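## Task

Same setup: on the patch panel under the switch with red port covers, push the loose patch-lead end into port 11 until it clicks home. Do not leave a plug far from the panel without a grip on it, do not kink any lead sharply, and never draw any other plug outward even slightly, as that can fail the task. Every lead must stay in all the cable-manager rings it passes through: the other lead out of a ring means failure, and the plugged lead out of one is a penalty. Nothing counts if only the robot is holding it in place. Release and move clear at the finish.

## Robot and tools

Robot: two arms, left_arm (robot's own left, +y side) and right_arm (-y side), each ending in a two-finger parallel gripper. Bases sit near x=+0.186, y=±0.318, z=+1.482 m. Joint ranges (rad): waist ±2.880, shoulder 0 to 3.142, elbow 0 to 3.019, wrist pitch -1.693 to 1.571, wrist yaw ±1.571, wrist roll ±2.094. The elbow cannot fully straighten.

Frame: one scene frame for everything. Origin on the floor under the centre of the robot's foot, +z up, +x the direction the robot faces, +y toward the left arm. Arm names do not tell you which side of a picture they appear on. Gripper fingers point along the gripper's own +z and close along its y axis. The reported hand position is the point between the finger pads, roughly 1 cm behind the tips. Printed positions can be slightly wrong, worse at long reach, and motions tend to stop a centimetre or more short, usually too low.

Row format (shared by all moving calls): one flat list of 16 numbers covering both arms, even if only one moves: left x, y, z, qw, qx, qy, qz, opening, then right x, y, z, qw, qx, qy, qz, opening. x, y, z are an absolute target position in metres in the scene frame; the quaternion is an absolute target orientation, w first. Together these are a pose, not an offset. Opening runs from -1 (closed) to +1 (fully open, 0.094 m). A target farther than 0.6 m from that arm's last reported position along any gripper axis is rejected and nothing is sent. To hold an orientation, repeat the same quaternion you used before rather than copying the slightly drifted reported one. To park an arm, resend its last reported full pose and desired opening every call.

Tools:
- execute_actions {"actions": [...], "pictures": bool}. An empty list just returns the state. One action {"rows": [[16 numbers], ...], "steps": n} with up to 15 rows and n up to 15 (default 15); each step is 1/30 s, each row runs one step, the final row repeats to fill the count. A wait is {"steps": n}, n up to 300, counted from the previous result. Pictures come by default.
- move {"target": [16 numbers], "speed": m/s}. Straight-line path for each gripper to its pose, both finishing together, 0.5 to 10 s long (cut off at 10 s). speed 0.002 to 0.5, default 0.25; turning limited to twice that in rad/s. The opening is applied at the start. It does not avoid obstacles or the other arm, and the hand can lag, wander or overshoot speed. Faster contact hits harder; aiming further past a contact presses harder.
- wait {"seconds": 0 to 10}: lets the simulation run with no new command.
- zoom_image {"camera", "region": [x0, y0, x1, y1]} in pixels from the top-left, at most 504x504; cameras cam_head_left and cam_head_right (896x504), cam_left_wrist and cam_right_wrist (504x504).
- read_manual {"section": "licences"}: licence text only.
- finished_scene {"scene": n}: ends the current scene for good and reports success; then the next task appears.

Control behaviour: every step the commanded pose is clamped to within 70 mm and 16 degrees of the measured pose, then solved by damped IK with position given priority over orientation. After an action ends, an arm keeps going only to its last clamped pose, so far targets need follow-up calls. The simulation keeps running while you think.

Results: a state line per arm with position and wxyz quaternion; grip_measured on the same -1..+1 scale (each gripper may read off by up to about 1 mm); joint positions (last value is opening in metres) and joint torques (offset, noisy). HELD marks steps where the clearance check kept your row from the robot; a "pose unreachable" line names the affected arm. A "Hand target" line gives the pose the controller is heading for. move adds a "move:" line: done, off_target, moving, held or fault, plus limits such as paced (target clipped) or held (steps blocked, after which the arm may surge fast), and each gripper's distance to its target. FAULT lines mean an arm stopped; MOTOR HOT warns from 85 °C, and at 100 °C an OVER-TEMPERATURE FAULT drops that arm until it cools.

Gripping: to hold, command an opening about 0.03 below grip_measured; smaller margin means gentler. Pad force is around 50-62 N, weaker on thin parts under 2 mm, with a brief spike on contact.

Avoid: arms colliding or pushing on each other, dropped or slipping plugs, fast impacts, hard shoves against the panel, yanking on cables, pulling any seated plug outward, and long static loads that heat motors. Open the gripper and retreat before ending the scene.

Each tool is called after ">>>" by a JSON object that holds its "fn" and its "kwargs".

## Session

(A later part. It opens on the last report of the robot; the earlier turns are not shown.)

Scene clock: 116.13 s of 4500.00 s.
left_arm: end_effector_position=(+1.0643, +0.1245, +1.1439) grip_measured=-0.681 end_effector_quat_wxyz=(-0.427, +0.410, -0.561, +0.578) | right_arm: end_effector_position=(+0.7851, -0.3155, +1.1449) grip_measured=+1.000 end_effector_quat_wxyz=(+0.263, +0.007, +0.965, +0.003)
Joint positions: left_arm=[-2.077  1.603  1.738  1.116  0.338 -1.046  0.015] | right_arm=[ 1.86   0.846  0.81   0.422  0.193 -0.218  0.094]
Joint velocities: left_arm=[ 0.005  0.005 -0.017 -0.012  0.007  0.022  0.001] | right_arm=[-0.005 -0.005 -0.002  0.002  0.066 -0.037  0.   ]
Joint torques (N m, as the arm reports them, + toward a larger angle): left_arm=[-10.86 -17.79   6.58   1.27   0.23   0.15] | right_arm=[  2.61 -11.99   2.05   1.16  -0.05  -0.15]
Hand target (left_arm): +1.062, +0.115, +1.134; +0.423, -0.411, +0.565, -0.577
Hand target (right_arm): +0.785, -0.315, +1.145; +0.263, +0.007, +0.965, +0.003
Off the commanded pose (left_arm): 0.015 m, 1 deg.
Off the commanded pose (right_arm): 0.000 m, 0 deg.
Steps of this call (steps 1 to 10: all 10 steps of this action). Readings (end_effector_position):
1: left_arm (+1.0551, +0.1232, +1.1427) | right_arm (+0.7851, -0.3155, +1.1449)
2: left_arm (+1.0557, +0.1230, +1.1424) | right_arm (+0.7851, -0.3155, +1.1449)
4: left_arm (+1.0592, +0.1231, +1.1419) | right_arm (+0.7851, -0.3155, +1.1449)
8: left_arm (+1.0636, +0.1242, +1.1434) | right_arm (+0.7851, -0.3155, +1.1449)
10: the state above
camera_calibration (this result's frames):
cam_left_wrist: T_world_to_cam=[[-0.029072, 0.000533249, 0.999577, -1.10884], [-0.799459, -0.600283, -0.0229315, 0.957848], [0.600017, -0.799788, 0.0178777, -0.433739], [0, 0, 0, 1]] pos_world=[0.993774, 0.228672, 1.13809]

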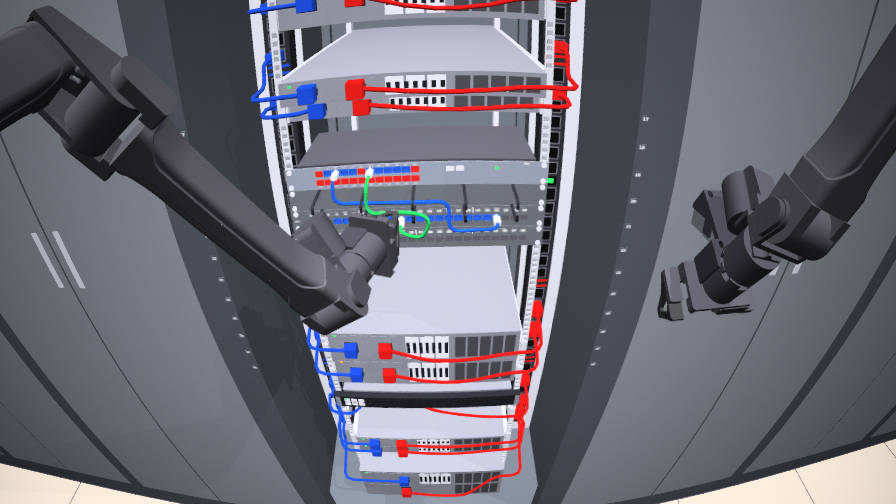

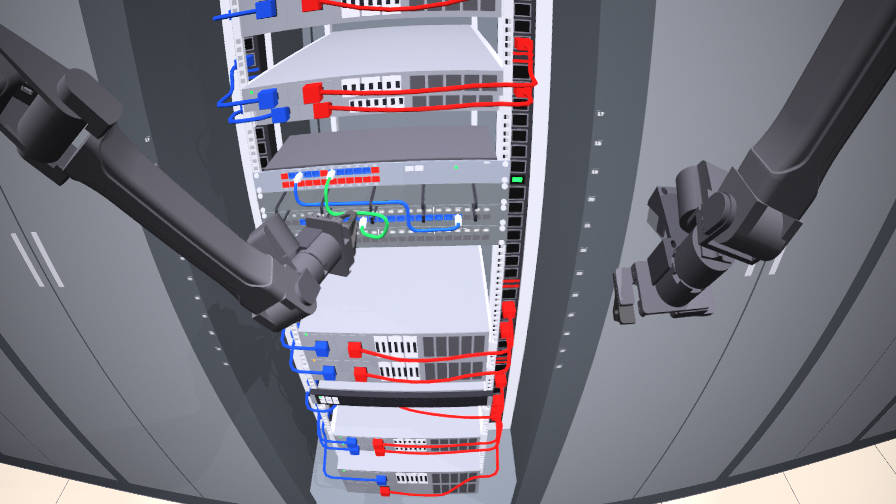

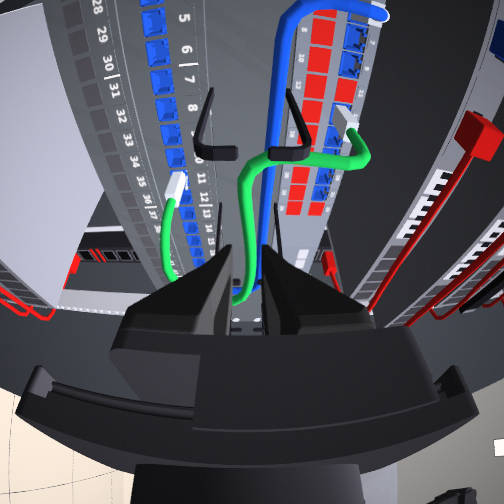

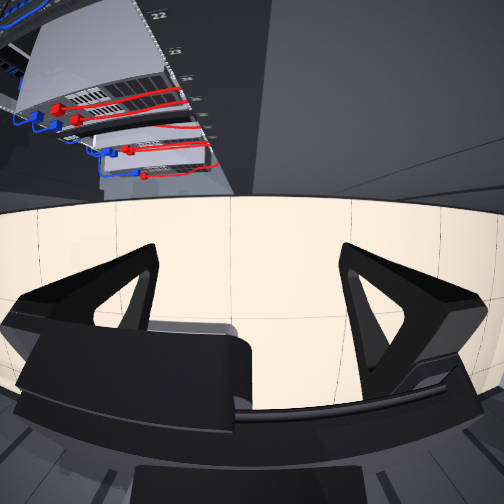

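>>> {"fn": "execute_actions", "kwargs": {"actions": [{"rows":[[1.065,0.114,1.134,0.423,-0.411,0.565,-0.577,-0.68,0.7851,-0.3155,1.1449,0.263,0.007,0.965,0.003,1],[1.067,0.114,1.134,0.423,-0.411,0.565,-0.577,-0.68,0.7851,-0.3155,1.1449,0.263,0.007,0.965,0.003,1],[1.069,0.114,1.134,0.423,-0.411,0.565,-0.577,-0.68,0.7851,-0.3155,1.1449,0.263,0.007,0.965,0.003,1],[1.071,0.114,1.134,0.423,-0.411,0.565,-0.577,-0.68,0.7851,-0.3155,1.1449,0.263,0.007,0.965,0.003,1],[1.071,0.114,1.134,0.423,-0.411,0.565,-0.577,-0.68,0.7851,-0.3155,1.1449,0.263,0.007,0.965,0.003,1],[1.071,0.114,1.134,0.423,-0.411,0.565,-0.577,-0.68,0.7851,-0.3155,1.1449,0.263,0.007,0.965,0.003,1],[1.071,0.114,1.134,0.423,-0.411,0.565,-0.577,-0.75,0.7851,-0.3155,1.1449,0.263,0.007,0.965,0.003,1],[1.071,0.114,1.134,0.423,-0.411,0.565,-0.577,-0.82,0.7851,-0.3155,1.1449,0.263,0.007,0.965,0.003,1],[1.071,0.114,1.134,0.423,-0.411,0.565,-0.577,-0.9,0.7851,-0.3155,1.1449,0.263,0.007,0.965,0.003,1]],"steps":14}], "pictures": false}}

>>> {"fn": "execute_actions", "kwargs": {"actions": [{"rows":[[1.074,0.114,1.133,0.423,-0.411,0.565,-0.577,-0.9,0.7851,-0.3155,1.1449,0.263,0.007,0.965,0.003,1],[1.077,0.114,1.133,0.423,-0.411,0.565,-0.577,-0.9,0.7851,-0.3155,1.1449,0.263,0.007,0.965,0.003,1],[1.080,0.114,1.132,0.423,-0.411,0.565,-0.577,-0.9,0.7851,-0.3155,1.1449,0.263,0.007,0.965,0.003,1],[1.083,0.114,1.131,0.423,-0.411,0.565,-0.577,-0.9,0.7851,-0.3155,1.1449,0.263,0.007,0.965,0.003,1],[1.086,0.114,1.130,0.423,-0.411,0.565,-0.577,-0.9,0.7851,-0.3155,1.1449,0.263,0.007,0.965,0.003,1],[1.089,0.114,1.128,0.423,-0.411,0.565,-0.577,-0.9,0.7851,-0.3155,1.1449,0.263,0.007,0.965,0.003,1],[1.092,0.114,1.126,0.423,-0.411,0.565,-0.577,-0.9,0.7851,-0.3155,1.1449,0.263,0.007,0.965,0.003,1],[1.095,0.114,1.124,0.423,-0.411,0.565,-0.577,-0.9,0.7851,-0.3155,1.1449,0.263,0.007,0.965,0.003,1],[1.098,0.114,1.123,0.423,-0.411,0.565,-0.577,-0.9,0.7851,-0.3155,1.1449,0.263,0.007,0.965,0.003,1],[1.101,0.114,1.122,0.423,-0.411,0.565,-0.577,-0.9,0.7851,-0.3155,1.1449,0.263,0.007,0.965,0.003,1],[1.104,0.114,1.122,0.423,-0.411,0.565,-0.577,-0.9,0.7851,-0.3155,1.1449,0.263,0.007,0.965,0.003,1]],"steps":15}]}}

>>> {"fn": "zoom_image", "kwargs": {"camera": "cam_head_right", "region": [320, 180, 420, 255]}}

Scene clock: 120.33 s of 4500.00 s.
left_arm: end_effector_position=(+1.0724, +0.1253, +1.1443) grip_measured=-0.892 end_effector_quat_wxyz=(-0.427, +0.410, -0.561, +0.578) | right_arm: end_effector_position=(+0.7851, -0.3155, +1.1449) grip_measured=+1.000 end_effector_quat_wxyz=(+0.263, +0.007, +0.965, +0.003)
Joint positions: left_arm=[-2.077  1.609  1.766  1.093  0.338 -1.045  0.005] | right_arm=[ 1.86   0.846  0.81   0.422  0.193 -0.218  0.094]
Joint velocities: left_arm=[ 0.005 -0.024 -0.017  0.007 -0.022  0.081  0.   ] | right_arm=[ 0.005 -0.024  0.002 -0.007 -0.037 -0.022  0.   ]
Joint torques (N m, as the arm reports them, + toward a larger angle): left_arm=[-10.88 -18.21   6.9    1.37   0.23   0.16] | right_arm=[  2.55 -12.18   2.07   1.18  -0.06  -0.15]
Hand target (left_arm): +1.071, +0.115, +1.134; +0.423, -0.411, +0.565, -0.577
Hand target (right_arm): +0.785, -0.315, +1.145; +0.263, +0.007, +0.965, +0.003
Off the commanded pose (left_arm): 0.015 m, 1 deg.
Off the commanded pose (right_arm): 0.000 m, 0 deg.
Steps of this call (steps 1 to 90: nothing new was sent; then 0.73 s passed at rest; steps 91 to 104: all 14 steps of this action). Readings (end_effector_position):
91: left_arm (+1.0644, +0.1244, +1.1437) | right_arm (+0.7851, -0.3155, +1.1449)
92: left_arm (+1.0649, +0.1243, +1.1435) | right_arm (+0.7851, -0.3155, +1.1449)
94: left_arm (+1.0670, +0.1240, +1.1427) | right_arm (+0.7851, -0.3155, +1.1449)
98: left_arm (+1.0713, +0.1248, +1.1435) | right_arm (+0.7851, -0.3155, +1.1449)
104: the state above

Scene clock: 120.83 s of 4500.00 s.
left_arm: end_effector_position=(+1.1059, +0.1249, +1.1396) grip_measured=-0.892 end_effector_quat_wxyz=(-0.431, +0.409, -0.559, +0.579) | right_arm: end_effector_position=(+0.7851, -0.3155, +1.1449) grip_measured=+1.000 end_effector_quat_wxyz=(+0.263, +0.007, +0.965, +0.003)
Joint positions: left_arm=[-2.077  1.665  1.919  1.006  0.338 -1.045  0.005] | right_arm=[ 1.86   0.846  0.81   0.422  0.193 -0.218  0.094]
Joint velocities: left_arm=[-0.005  0.005  0.061 -0.051 -0.022  0.051 -0.001] | right_arm=[-0.005 -0.005  0.012  0.002 -0.022 -0.037  0.   ]
Joint torques (N m, as the arm reports them, + toward a larger angle): left_arm=[-10.5  -18.31   8.08   1.09   0.36   0.08] | right_arm=[  2.44 -12.13   2.09   1.22  -0.03  -0.13]
Hand target (left_arm): +1.103, +0.115, +1.123; +0.423, -0.411, +0.565, -0.577
Hand target (right_arm): +0.785, -0.315, +1.145; +0.263, +0.007, +0.965, +0.003
Off the commanded pose (left_arm): 0.021 m, 1 deg.
Off the commanded pose (right_arm): 0.000 m, 0 deg.
Steps of this call (steps 1 to 15: all 15 steps of this action). Readings (end_effector_position):
1: left_arm (+1.0726, +0.1252, +1.1441) | right_arm (+0.7851, -0.3155, +1.1449)
2: left_arm (+1.0735, +0.1251, +1.1437) | right_arm (+0.7851, -0.3155, +1.1449)
4: left_arm (+1.0776, +0.1248, +1.1429) | right_arm (+0.7851, -0.3155, +1.1449)
8: left_arm (+1.0901, +0.1250, +1.1416) | right_arm (+0.7851, -0.3155, +1.1449)
15: the state above
camera_calibration (this result's frames):
cam_left_wrist: T_world_to_cam=[[-0.0377918, -0.000972922, 0.999285, -1.09307], [-0.796142, -0.60433, -0.0306975, 0.996913], [0.603928, -0.796733, 0.0220641, -0.467811], [0, 0, 0, 1]] pos_world=[1.0349, 0.228681, 1.13321]

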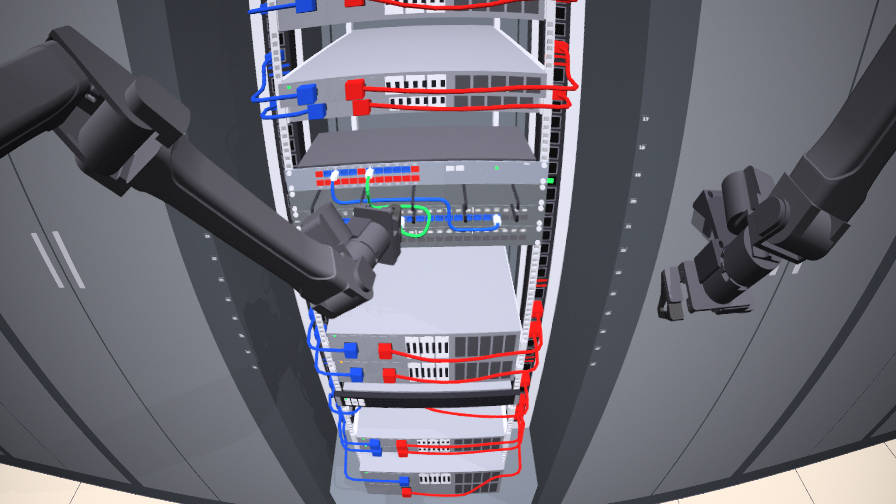

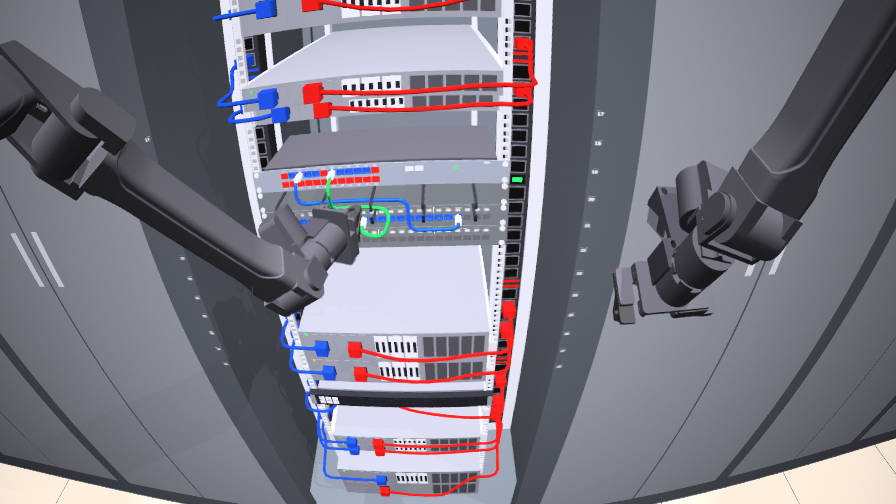

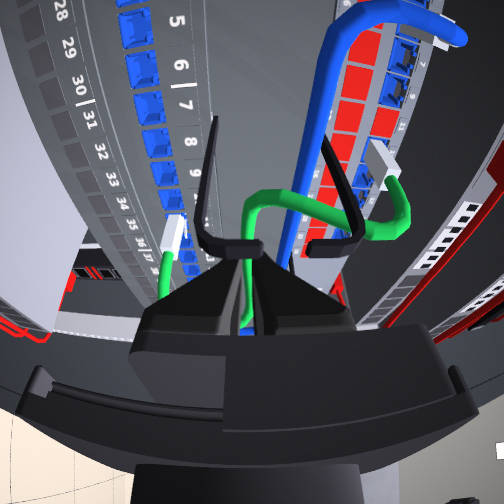

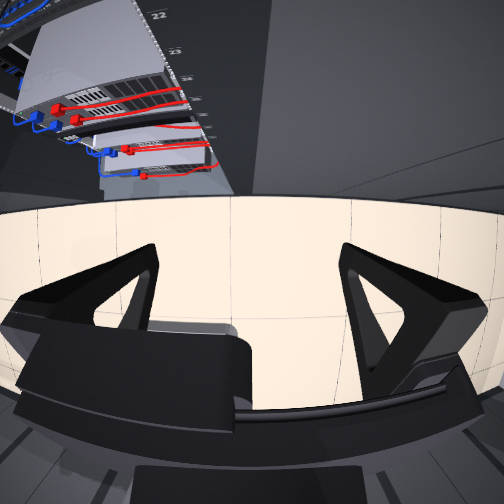

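Region (320, 180, 420, 255) of cam_head_right's 896x504 image, scaled by 5.040, with more detail than that image has; it fills the top 378 rows of this view, and the rest is white.

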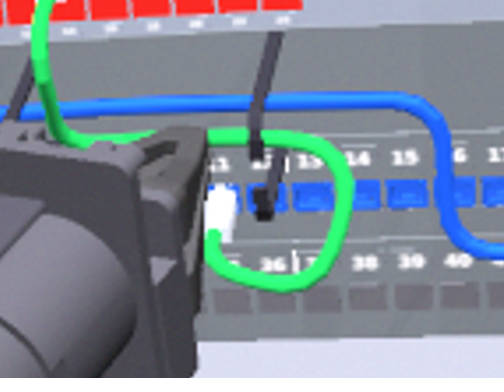

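>>> {"fn": "execute_actions", "kwargs": {"actions": [{"rows":[[1.104,0.114,1.122,0.423,-0.411,0.565,-0.577,-0.72,0.7851,-0.3155,1.1449,0.263,0.007,0.965,0.003,1]],"steps":15}]}}

>>> {"fn": "zoom_image", "kwargs": {"camera": "cam_head_right", "region": [320, 180, 420, 255]}}

>>> {"fn": "move", "kwargs": {"target": [1.04,0.15,1.148,0.423,-0.411,0.565,-0.577,-0.72,0.7851,-0.3155,1.1449,0.263,0.007,0.965,0.003,1], "speed": 0.06}}

>>> {"fn": "zoom_image", "kwargs": {"camera": "cam_head_right", "region": [320, 180, 420, 255]}}

Scene clock: 122.80 s of 4500.00 s.
left_arm: end_effector_position=(+1.1067, +0.1237, +1.1375) grip_measured=-0.721 end_effector_quat_wxyz=(-0.430, +0.409, -0.560, +0.579) | right_arm: end_effector_position=(+0.7851, -0.3155, +1.1449) grip_measured=+1.000 end_effector_quat_wxyz=(+0.263, +0.007, +0.965, +0.003)
Joint positions: left_arm=[-2.077  1.67   1.928  0.999  0.338 -1.045  0.013] | right_arm=[ 1.86   0.846  0.81   0.422  0.193 -0.218  0.094]
Joint velocities: left_arm=[-0.015  0.005 -0.002 -0.017 -0.007  0.007 -0.   ] | right_arm=[-0.005 -0.005 -0.002  0.012 -0.007  0.066  0.   ]
Joint torques (N m, as the arm reports them, + toward a larger angle): left_arm=[-10.5  -18.42   8.03   1.21   0.32   0.09] | right_arm=[  2.82 -12.3    2.01   1.17  -0.04  -0.14]
Hand target (left_arm): +1.103, +0.115, +1.123; +0.423, -0.411, +0.565, -0.577
Hand target (right_arm): +0.785, -0.315, +1.145; +0.263, +0.007, +0.965, +0.003
Off the commanded pose (left_arm): 0.019 m, 1 deg.
Off the commanded pose (right_arm): 0.000 m, 0 deg.
Steps of this call (steps 1 to 44: nothing new was sent; steps 45 to 59: all 15 steps of this action). Readings (end_effector_position):
45: left_arm (+1.1061, +0.1246, +1.1391) | right_arm (+0.7851, -0.3155, +1.1449)
46: left_arm (+1.1065, +0.1246, +1.1391) | right_arm (+0.7851, -0.3155, +1.1449)
48: left_arm (+1.1066, +0.1242, +1.1383) | right_arm (+0.7851, -0.3155, +1.1449)
52: left_arm (+1.1061, +0.1234, +1.1370) | right_arm (+0.7851, -0.3155, +1.1449)
59: the state above
camera_calibration (this result's frames):
cam_left_wrist: T_world_to_cam=[[-0.0349736, -0.000663119, 0.999388, -1.09427], [-0.79742, -0.602761, -0.0283056, 0.995283], [0.602411, -0.797922, 0.0205519, -0.4656], [0, 0, 0, 1]] pos_world=[1.03587, 0.22768, 1.13135]

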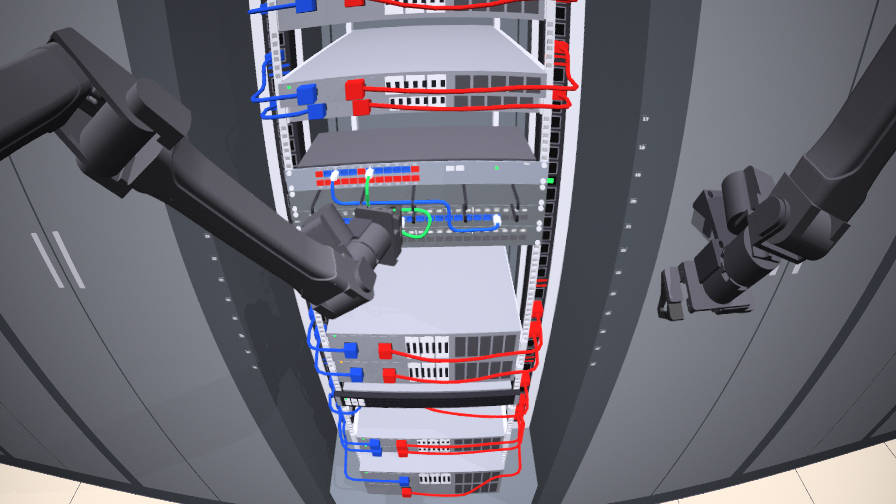

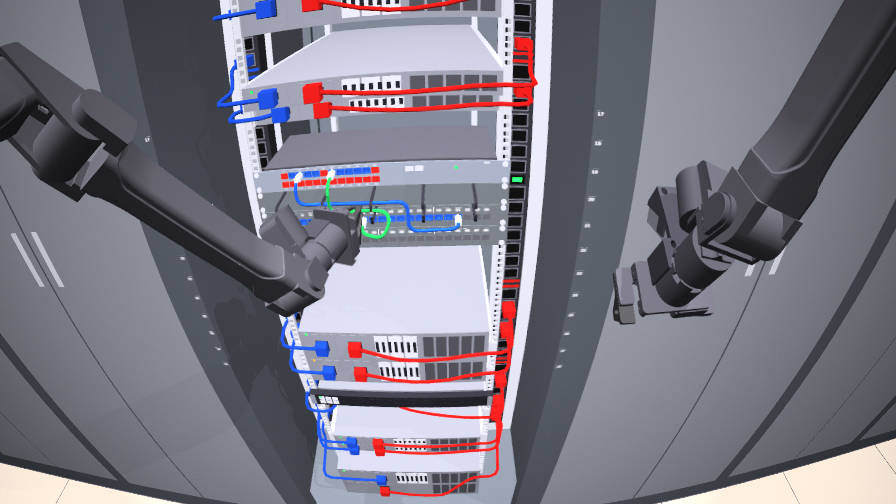

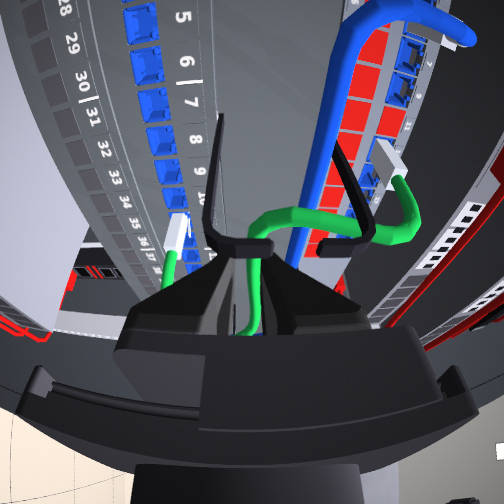

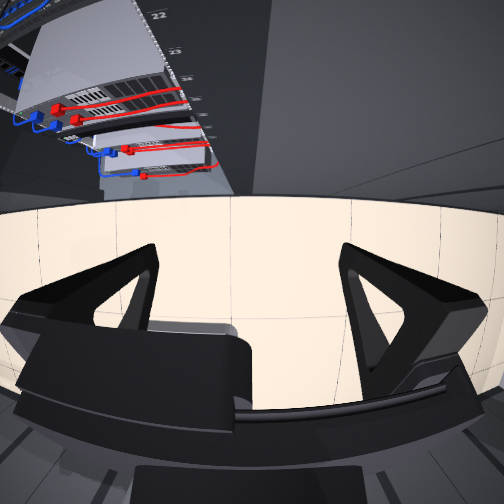

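Region (320, 180, 420, 255) of cam_head_right's 896x504 image, scaled by 5.040, with more detail than that image has; it fills the top 378 rows of this view, and the rest is white.

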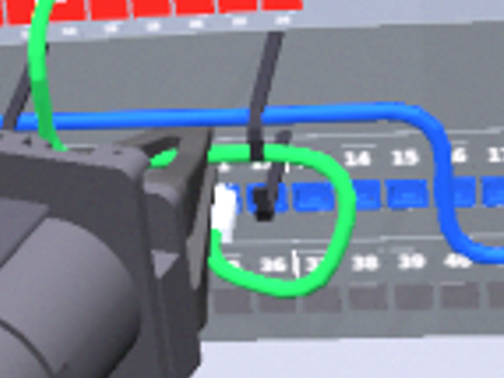

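Scene clock: 124.60 s of 4500.00 s.
left_arm: end_effector_position=(+1.0386, +0.1368, +1.1419) grip_measured=-0.721 end_effector_quat_wxyz=(-0.415, +0.413, -0.569, +0.577) | right_arm: end_effector_position=(+0.7851, -0.3155, +1.1449) grip_measured=+1.000 end_effector_quat_wxyz=(+0.263, +0.007, +0.965, +0.003)
Joint positions: left_arm=[-2.049  1.558  1.627  1.162  0.351 -1.073  0.013] | right_arm=[ 1.86   0.846  0.81   0.422  0.193 -0.218  0.094]
Joint velocities: left_arm=[-0.015  0.015 -0.017 -0.002  0.007 -0.007 -0.   ] | right_arm=[ 0.005 -0.015 -0.002 -0.002  0.007 -0.007  0.   ]
Joint torques (N m, as the arm reports them, + toward a larger angle): left_arm=[ -7.67 -21.01   2.96   2.57   0.44  -0.06] | right_arm=[  2.63 -12.27   1.97   1.18  -0.04  -0.15]
Hand target (left_arm): +1.040, +0.148, +1.147; +0.423, -0.411, +0.565, -0.577
Hand target (right_arm): +0.785, -0.315, +1.145; +0.263, +0.007, +0.965, +0.003
Off the commanded pose (left_arm): 0.015 m, 1 deg.
Off the commanded pose (right_arm): 0.000 m, 0 deg.
move: off_target (left_arm)
camera_calibration (this result's frames):
cam_left_wrist: T_world_to_cam=[[-0.0055596, 0.00243116, 0.999982, -1.13271], [-0.809331, -0.587345, -0.00307168, 0.930443], [0.587327, -0.809333, 0.00523302, -0.3795], [0, 0, 0, 1]] pos_world=[0.96963, 0.242103, 1.13753]

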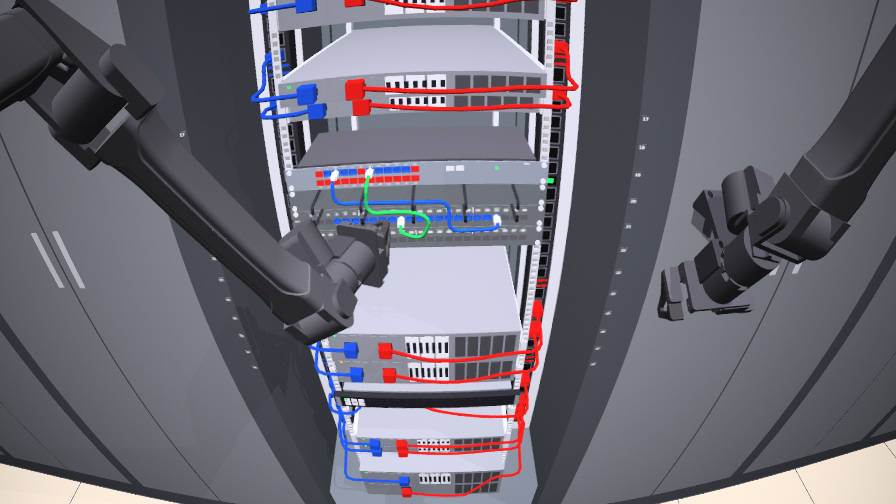

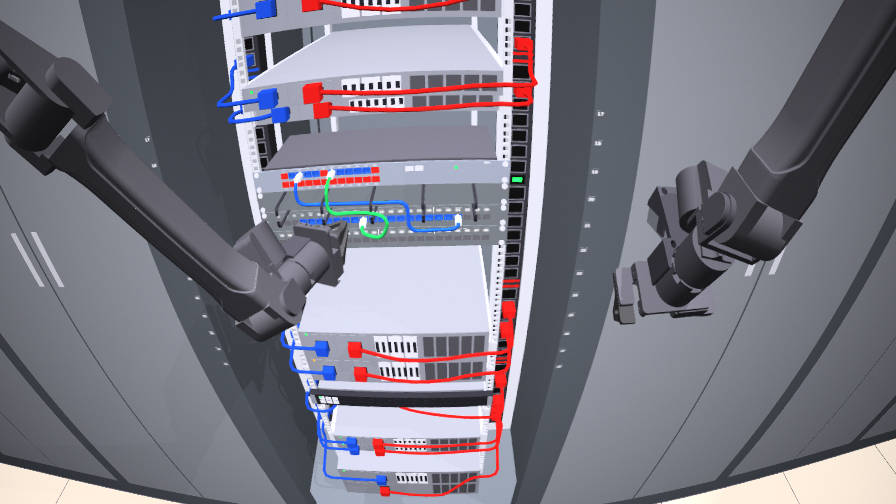

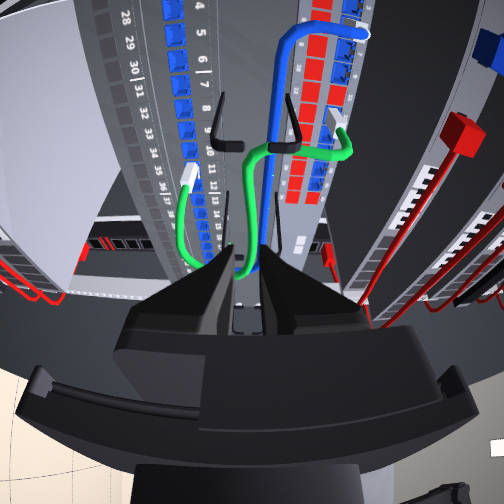

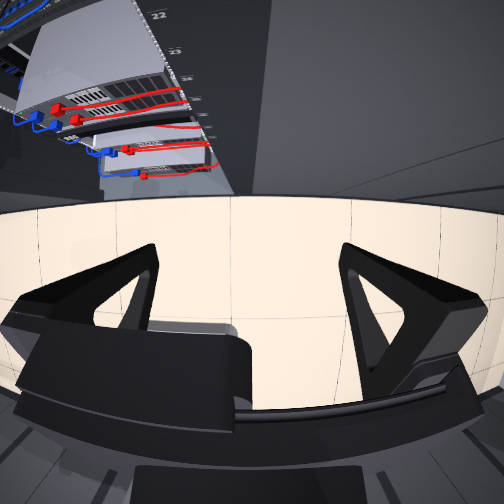

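Region (320, 180, 420, 255) of cam_head_right's 896x504 image, scaled by 5.040, with more detail than that image has; it fills the top 378 rows of this view, and the rest is white.

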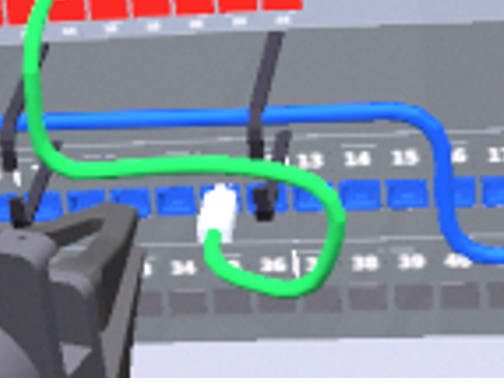

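>>> {"fn": "move", "kwargs": {"target": [1.056,0.112,1.134,0.423,-0.411,0.565,-0.577,-0.94,0.7851,-0.3155,1.1449,0.263,0.007,0.965,0.003,1], "speed": 0.08}}

Scene clock: 126.57 s of 4500.00 s.
left_arm: end_effector_position=(+1.0555, +0.1207, +1.1421) grip_measured=-0.939 end_effector_quat_wxyz=(-0.424, +0.412, -0.562, +0.579) | right_arm: end_effector_position=(+0.7851, -0.3155, +1.1449) grip_measured=+1.000 end_effector_quat_wxyz=(+0.263, +0.007, +0.965, +0.003)
Joint positions: left_arm=[-2.081  1.601  1.711  1.133  0.337 -1.045  0.003] | right_arm=[ 1.86   0.846  0.81   0.422  0.193 -0.218  0.094]
Joint velocities: left_arm=[-0.005  0.005 -0.012 -0.002 -0.051  0.051  0.   ] | right_arm=[ 0.015 -0.005 -0.027 -0.007  0.007 -0.022  0.   ]
Joint torques (N m, as the arm reports them, + toward a larger angle): left_arm=[-10.45 -17.79   6.78   1.28   0.25   0.13] | right_arm=[  2.55 -12.16   2.11   1.13  -0.05  -0.13]
Hand target (left_arm): +1.056, +0.113, +1.134; +0.423, -0.411, +0.565, -0.577
Hand target (right_arm): +0.785, -0.315, +1.145; +0.263, +0.007, +0.965, +0.003
Off the commanded pose (left_arm): 0.012 m, 0 deg.
Off the commanded pose (right_arm): 0.000 m, 0 deg.
move: off_target (left_arm)
camera_calibration (this result's frames):
cam_left_wrist: T_world_to_cam=[[-0.0234002, 0.00349465, 0.99972, -1.11377], [-0.801272, -0.598068, -0.0166645, 0.943022], [0.597842, -0.801438, 0.0167951, -0.427747], [0, 0, 0, 1]] pos_world=[0.985279, 0.225071, 1.13636]

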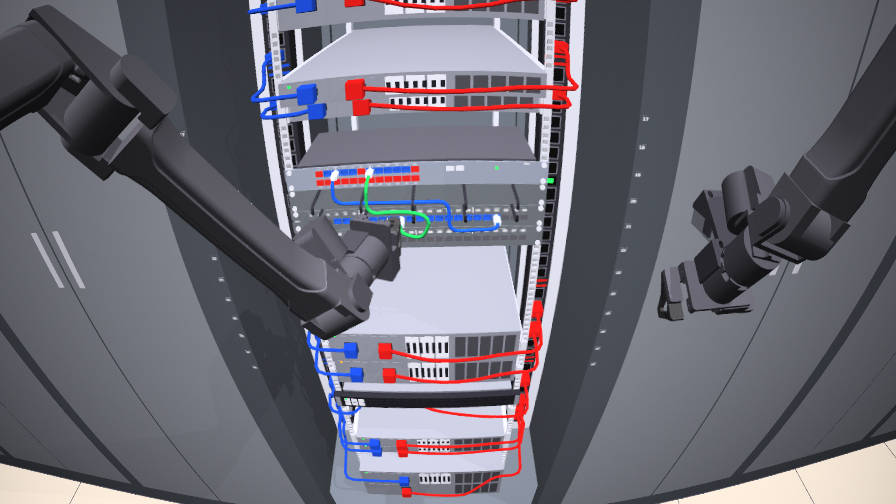

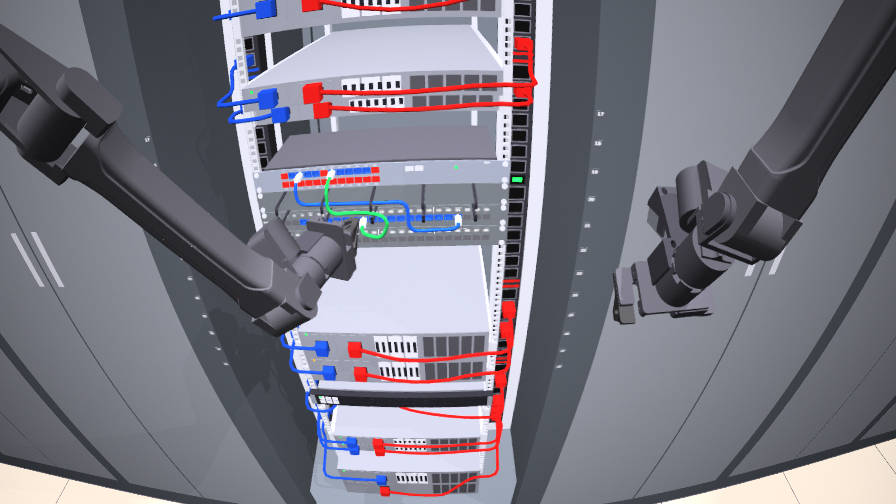

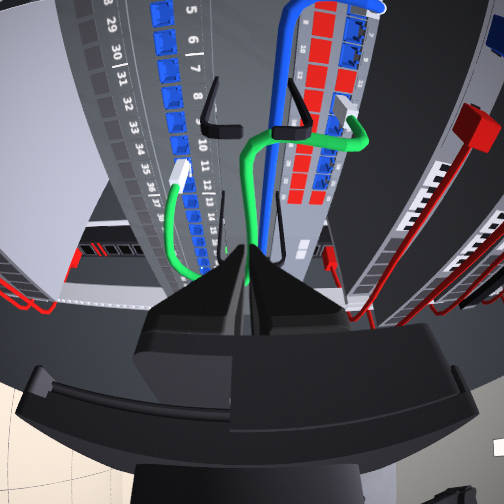

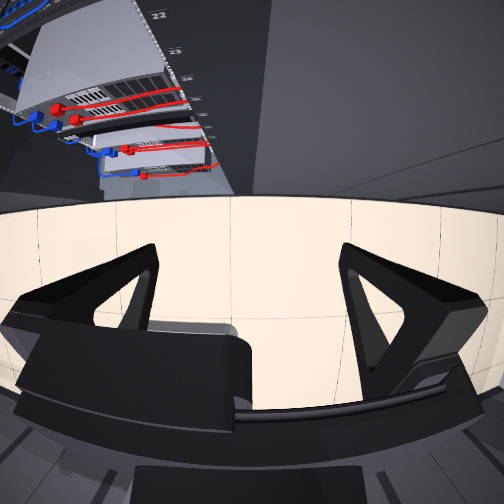

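>>> {"fn": "execute_actions", "kwargs": {"actions": [{"rows":[[1.057,0.112,1.136,0.423,-0.411,0.565,-0.577,-0.94,0.7851,-0.3155,1.1449,0.263,0.007,0.965,0.003,1],[1.059,0.112,1.137,0.423,-0.411,0.565,-0.577,-0.94,0.7851,-0.3155,1.1449,0.263,0.007,0.965,0.003,1],[1.061,0.112,1.137,0.423,-0.411,0.565,-0.577,-0.94,0.7851,-0.3155,1.1449,0.263,0.007,0.965,0.003,1],[1.063,0.112,1.137,0.423,-0.411,0.565,-0.577,-0.94,0.7851,-0.3155,1.1449,0.263,0.007,0.965,0.003,1],[1.065,0.112,1.136,0.423,-0.411,0.565,-0.577,-0.94,0.7851,-0.3155,1.1449,0.263,0.007,0.965,0.003,1],[1.067,0.112,1.136,0.423,-0.411,0.565,-0.577,-0.94,0.7851,-0.3155,1.1449,0.263,0.007,0.965,0.003,1],[1.069,0.112,1.135,0.423,-0.411,0.565,-0.577,-0.94,0.7851,-0.3155,1.1449,0.263,0.007,0.965,0.003,1],[1.071,0.112,1.135,0.423,-0.411,0.565,-0.577,-0.94,0.7851,-0.3155,1.1449,0.263,0.007,0.965,0.003,1],[1.074,0.112,1.134,0.423,-0.411,0.565,-0.577,-0.94,0.7851,-0.3155,1.1449,0.263,0.007,0.965,0.003,1]],"steps":14}]}}

Scene clock: 128.97 s of 4500.00 s.
left_arm: end_effector_position=(+1.0767, +0.1249, +1.1470) grip_measured=-0.939 end_effector_quat_wxyz=(-0.429, +0.409, -0.560, +0.578) | right_arm: end_effector_position=(+0.7851, -0.3155, +1.1449) grip_measured=+1.000 end_effector_quat_wxyz=(+0.263, +0.007, +0.965, +0.003)
Joint positions: left_arm=[-2.081  1.61   1.778  1.085  0.337 -1.041  0.003] | right_arm=[ 1.86   0.846  0.81   0.422  0.193 -0.218  0.094]
Joint velocities: left_arm=[-0.015  0.005  0.022 -0.002 -0.007 -0.051  0.   ] | right_arm=[-0.005  0.005 -0.007 -0.012 -0.11   0.007  0.   ]
Joint torques (N m, as the arm reports them, + toward a larger angle): left_arm=[-10.84 -17.85   6.66   1.31   0.26   0.15] | right_arm=[  2.58 -12.17   2.09   1.18  -0.02  -0.13]
Hand target (left_arm): +1.073, +0.113, +1.135; +0.423, -0.411, +0.565, -0.577
Hand target (right_arm): +0.785, -0.315, +1.145; +0.263, +0.007, +0.965, +0.003
Off the commanded pose (left_arm): 0.019 m, 1 deg.
Off the commanded pose (right_arm): 0.000 m, 0 deg.
Steps of this call (steps 1 to 58: nothing new was sent; steps 59 to 72: all 14 steps of this action). Readings (end_effector_position):
59: left_arm (+1.0555, +0.1207, +1.1420) | right_arm (+0.7851, -0.3155, +1.1449)
60: left_arm (+1.0556, +0.1206, +1.1417) | right_arm (+0.7851, -0.3155, +1.1449)
62: left_arm (+1.0572, +0.1205, +1.1415) | right_arm (+0.7851, -0.3155, +1.1449)
66: left_arm (+1.0660, +0.1220, +1.1430) | right_arm (+0.7851, -0.3155, +1.1449)
72: the state above
camera_calibration (this result's frames):
cam_left_wrist: T_world_to_cam=[[-0.0330245, -0.000892554, 0.999454, -1.10699], [-0.797913, -0.602172, -0.0269029, 0.971142], [0.601867, -0.798366, 0.0191743, -0.444578], [0, 0, 0, 1]] pos_world=[1.00591, 0.228871, 1.14104]

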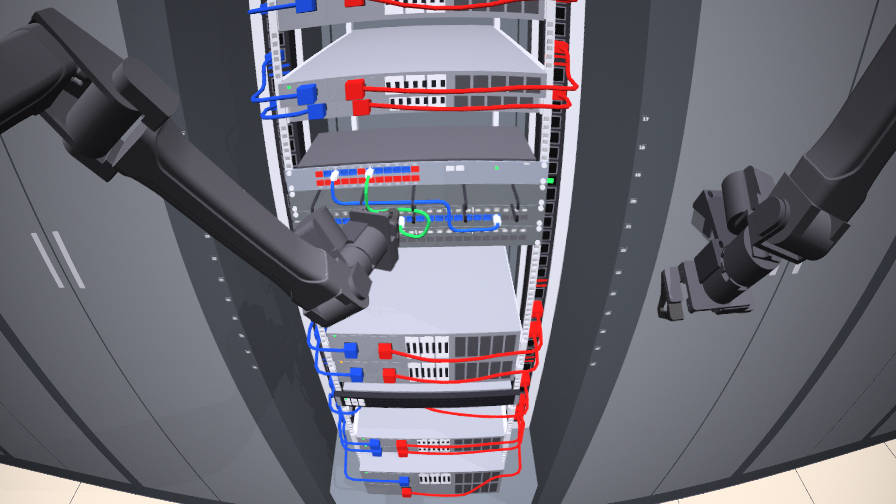

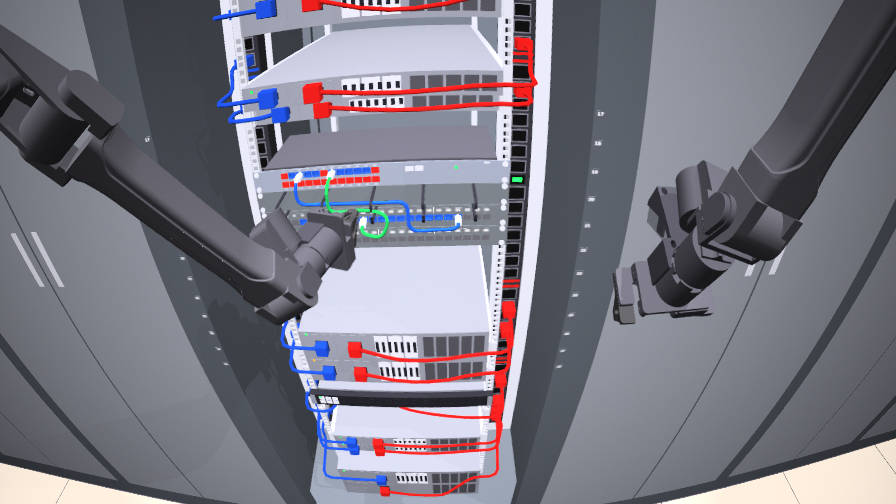

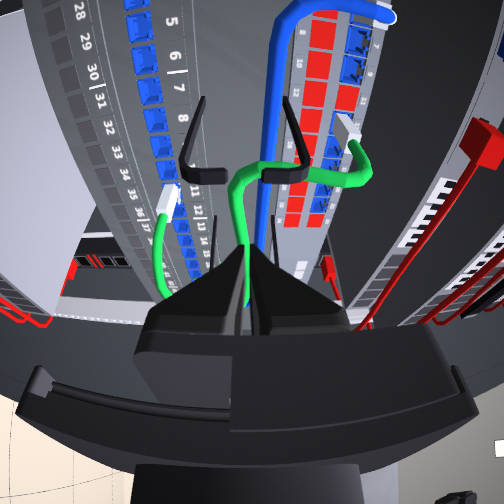

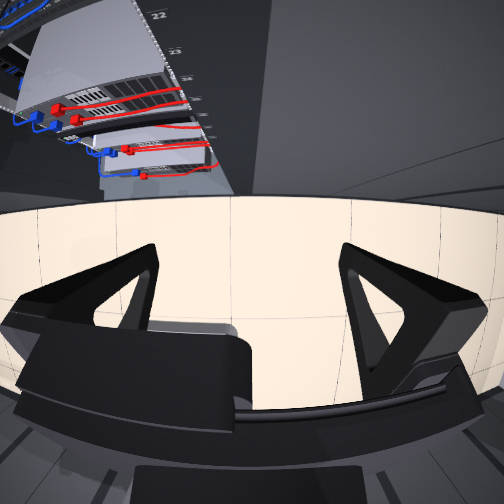

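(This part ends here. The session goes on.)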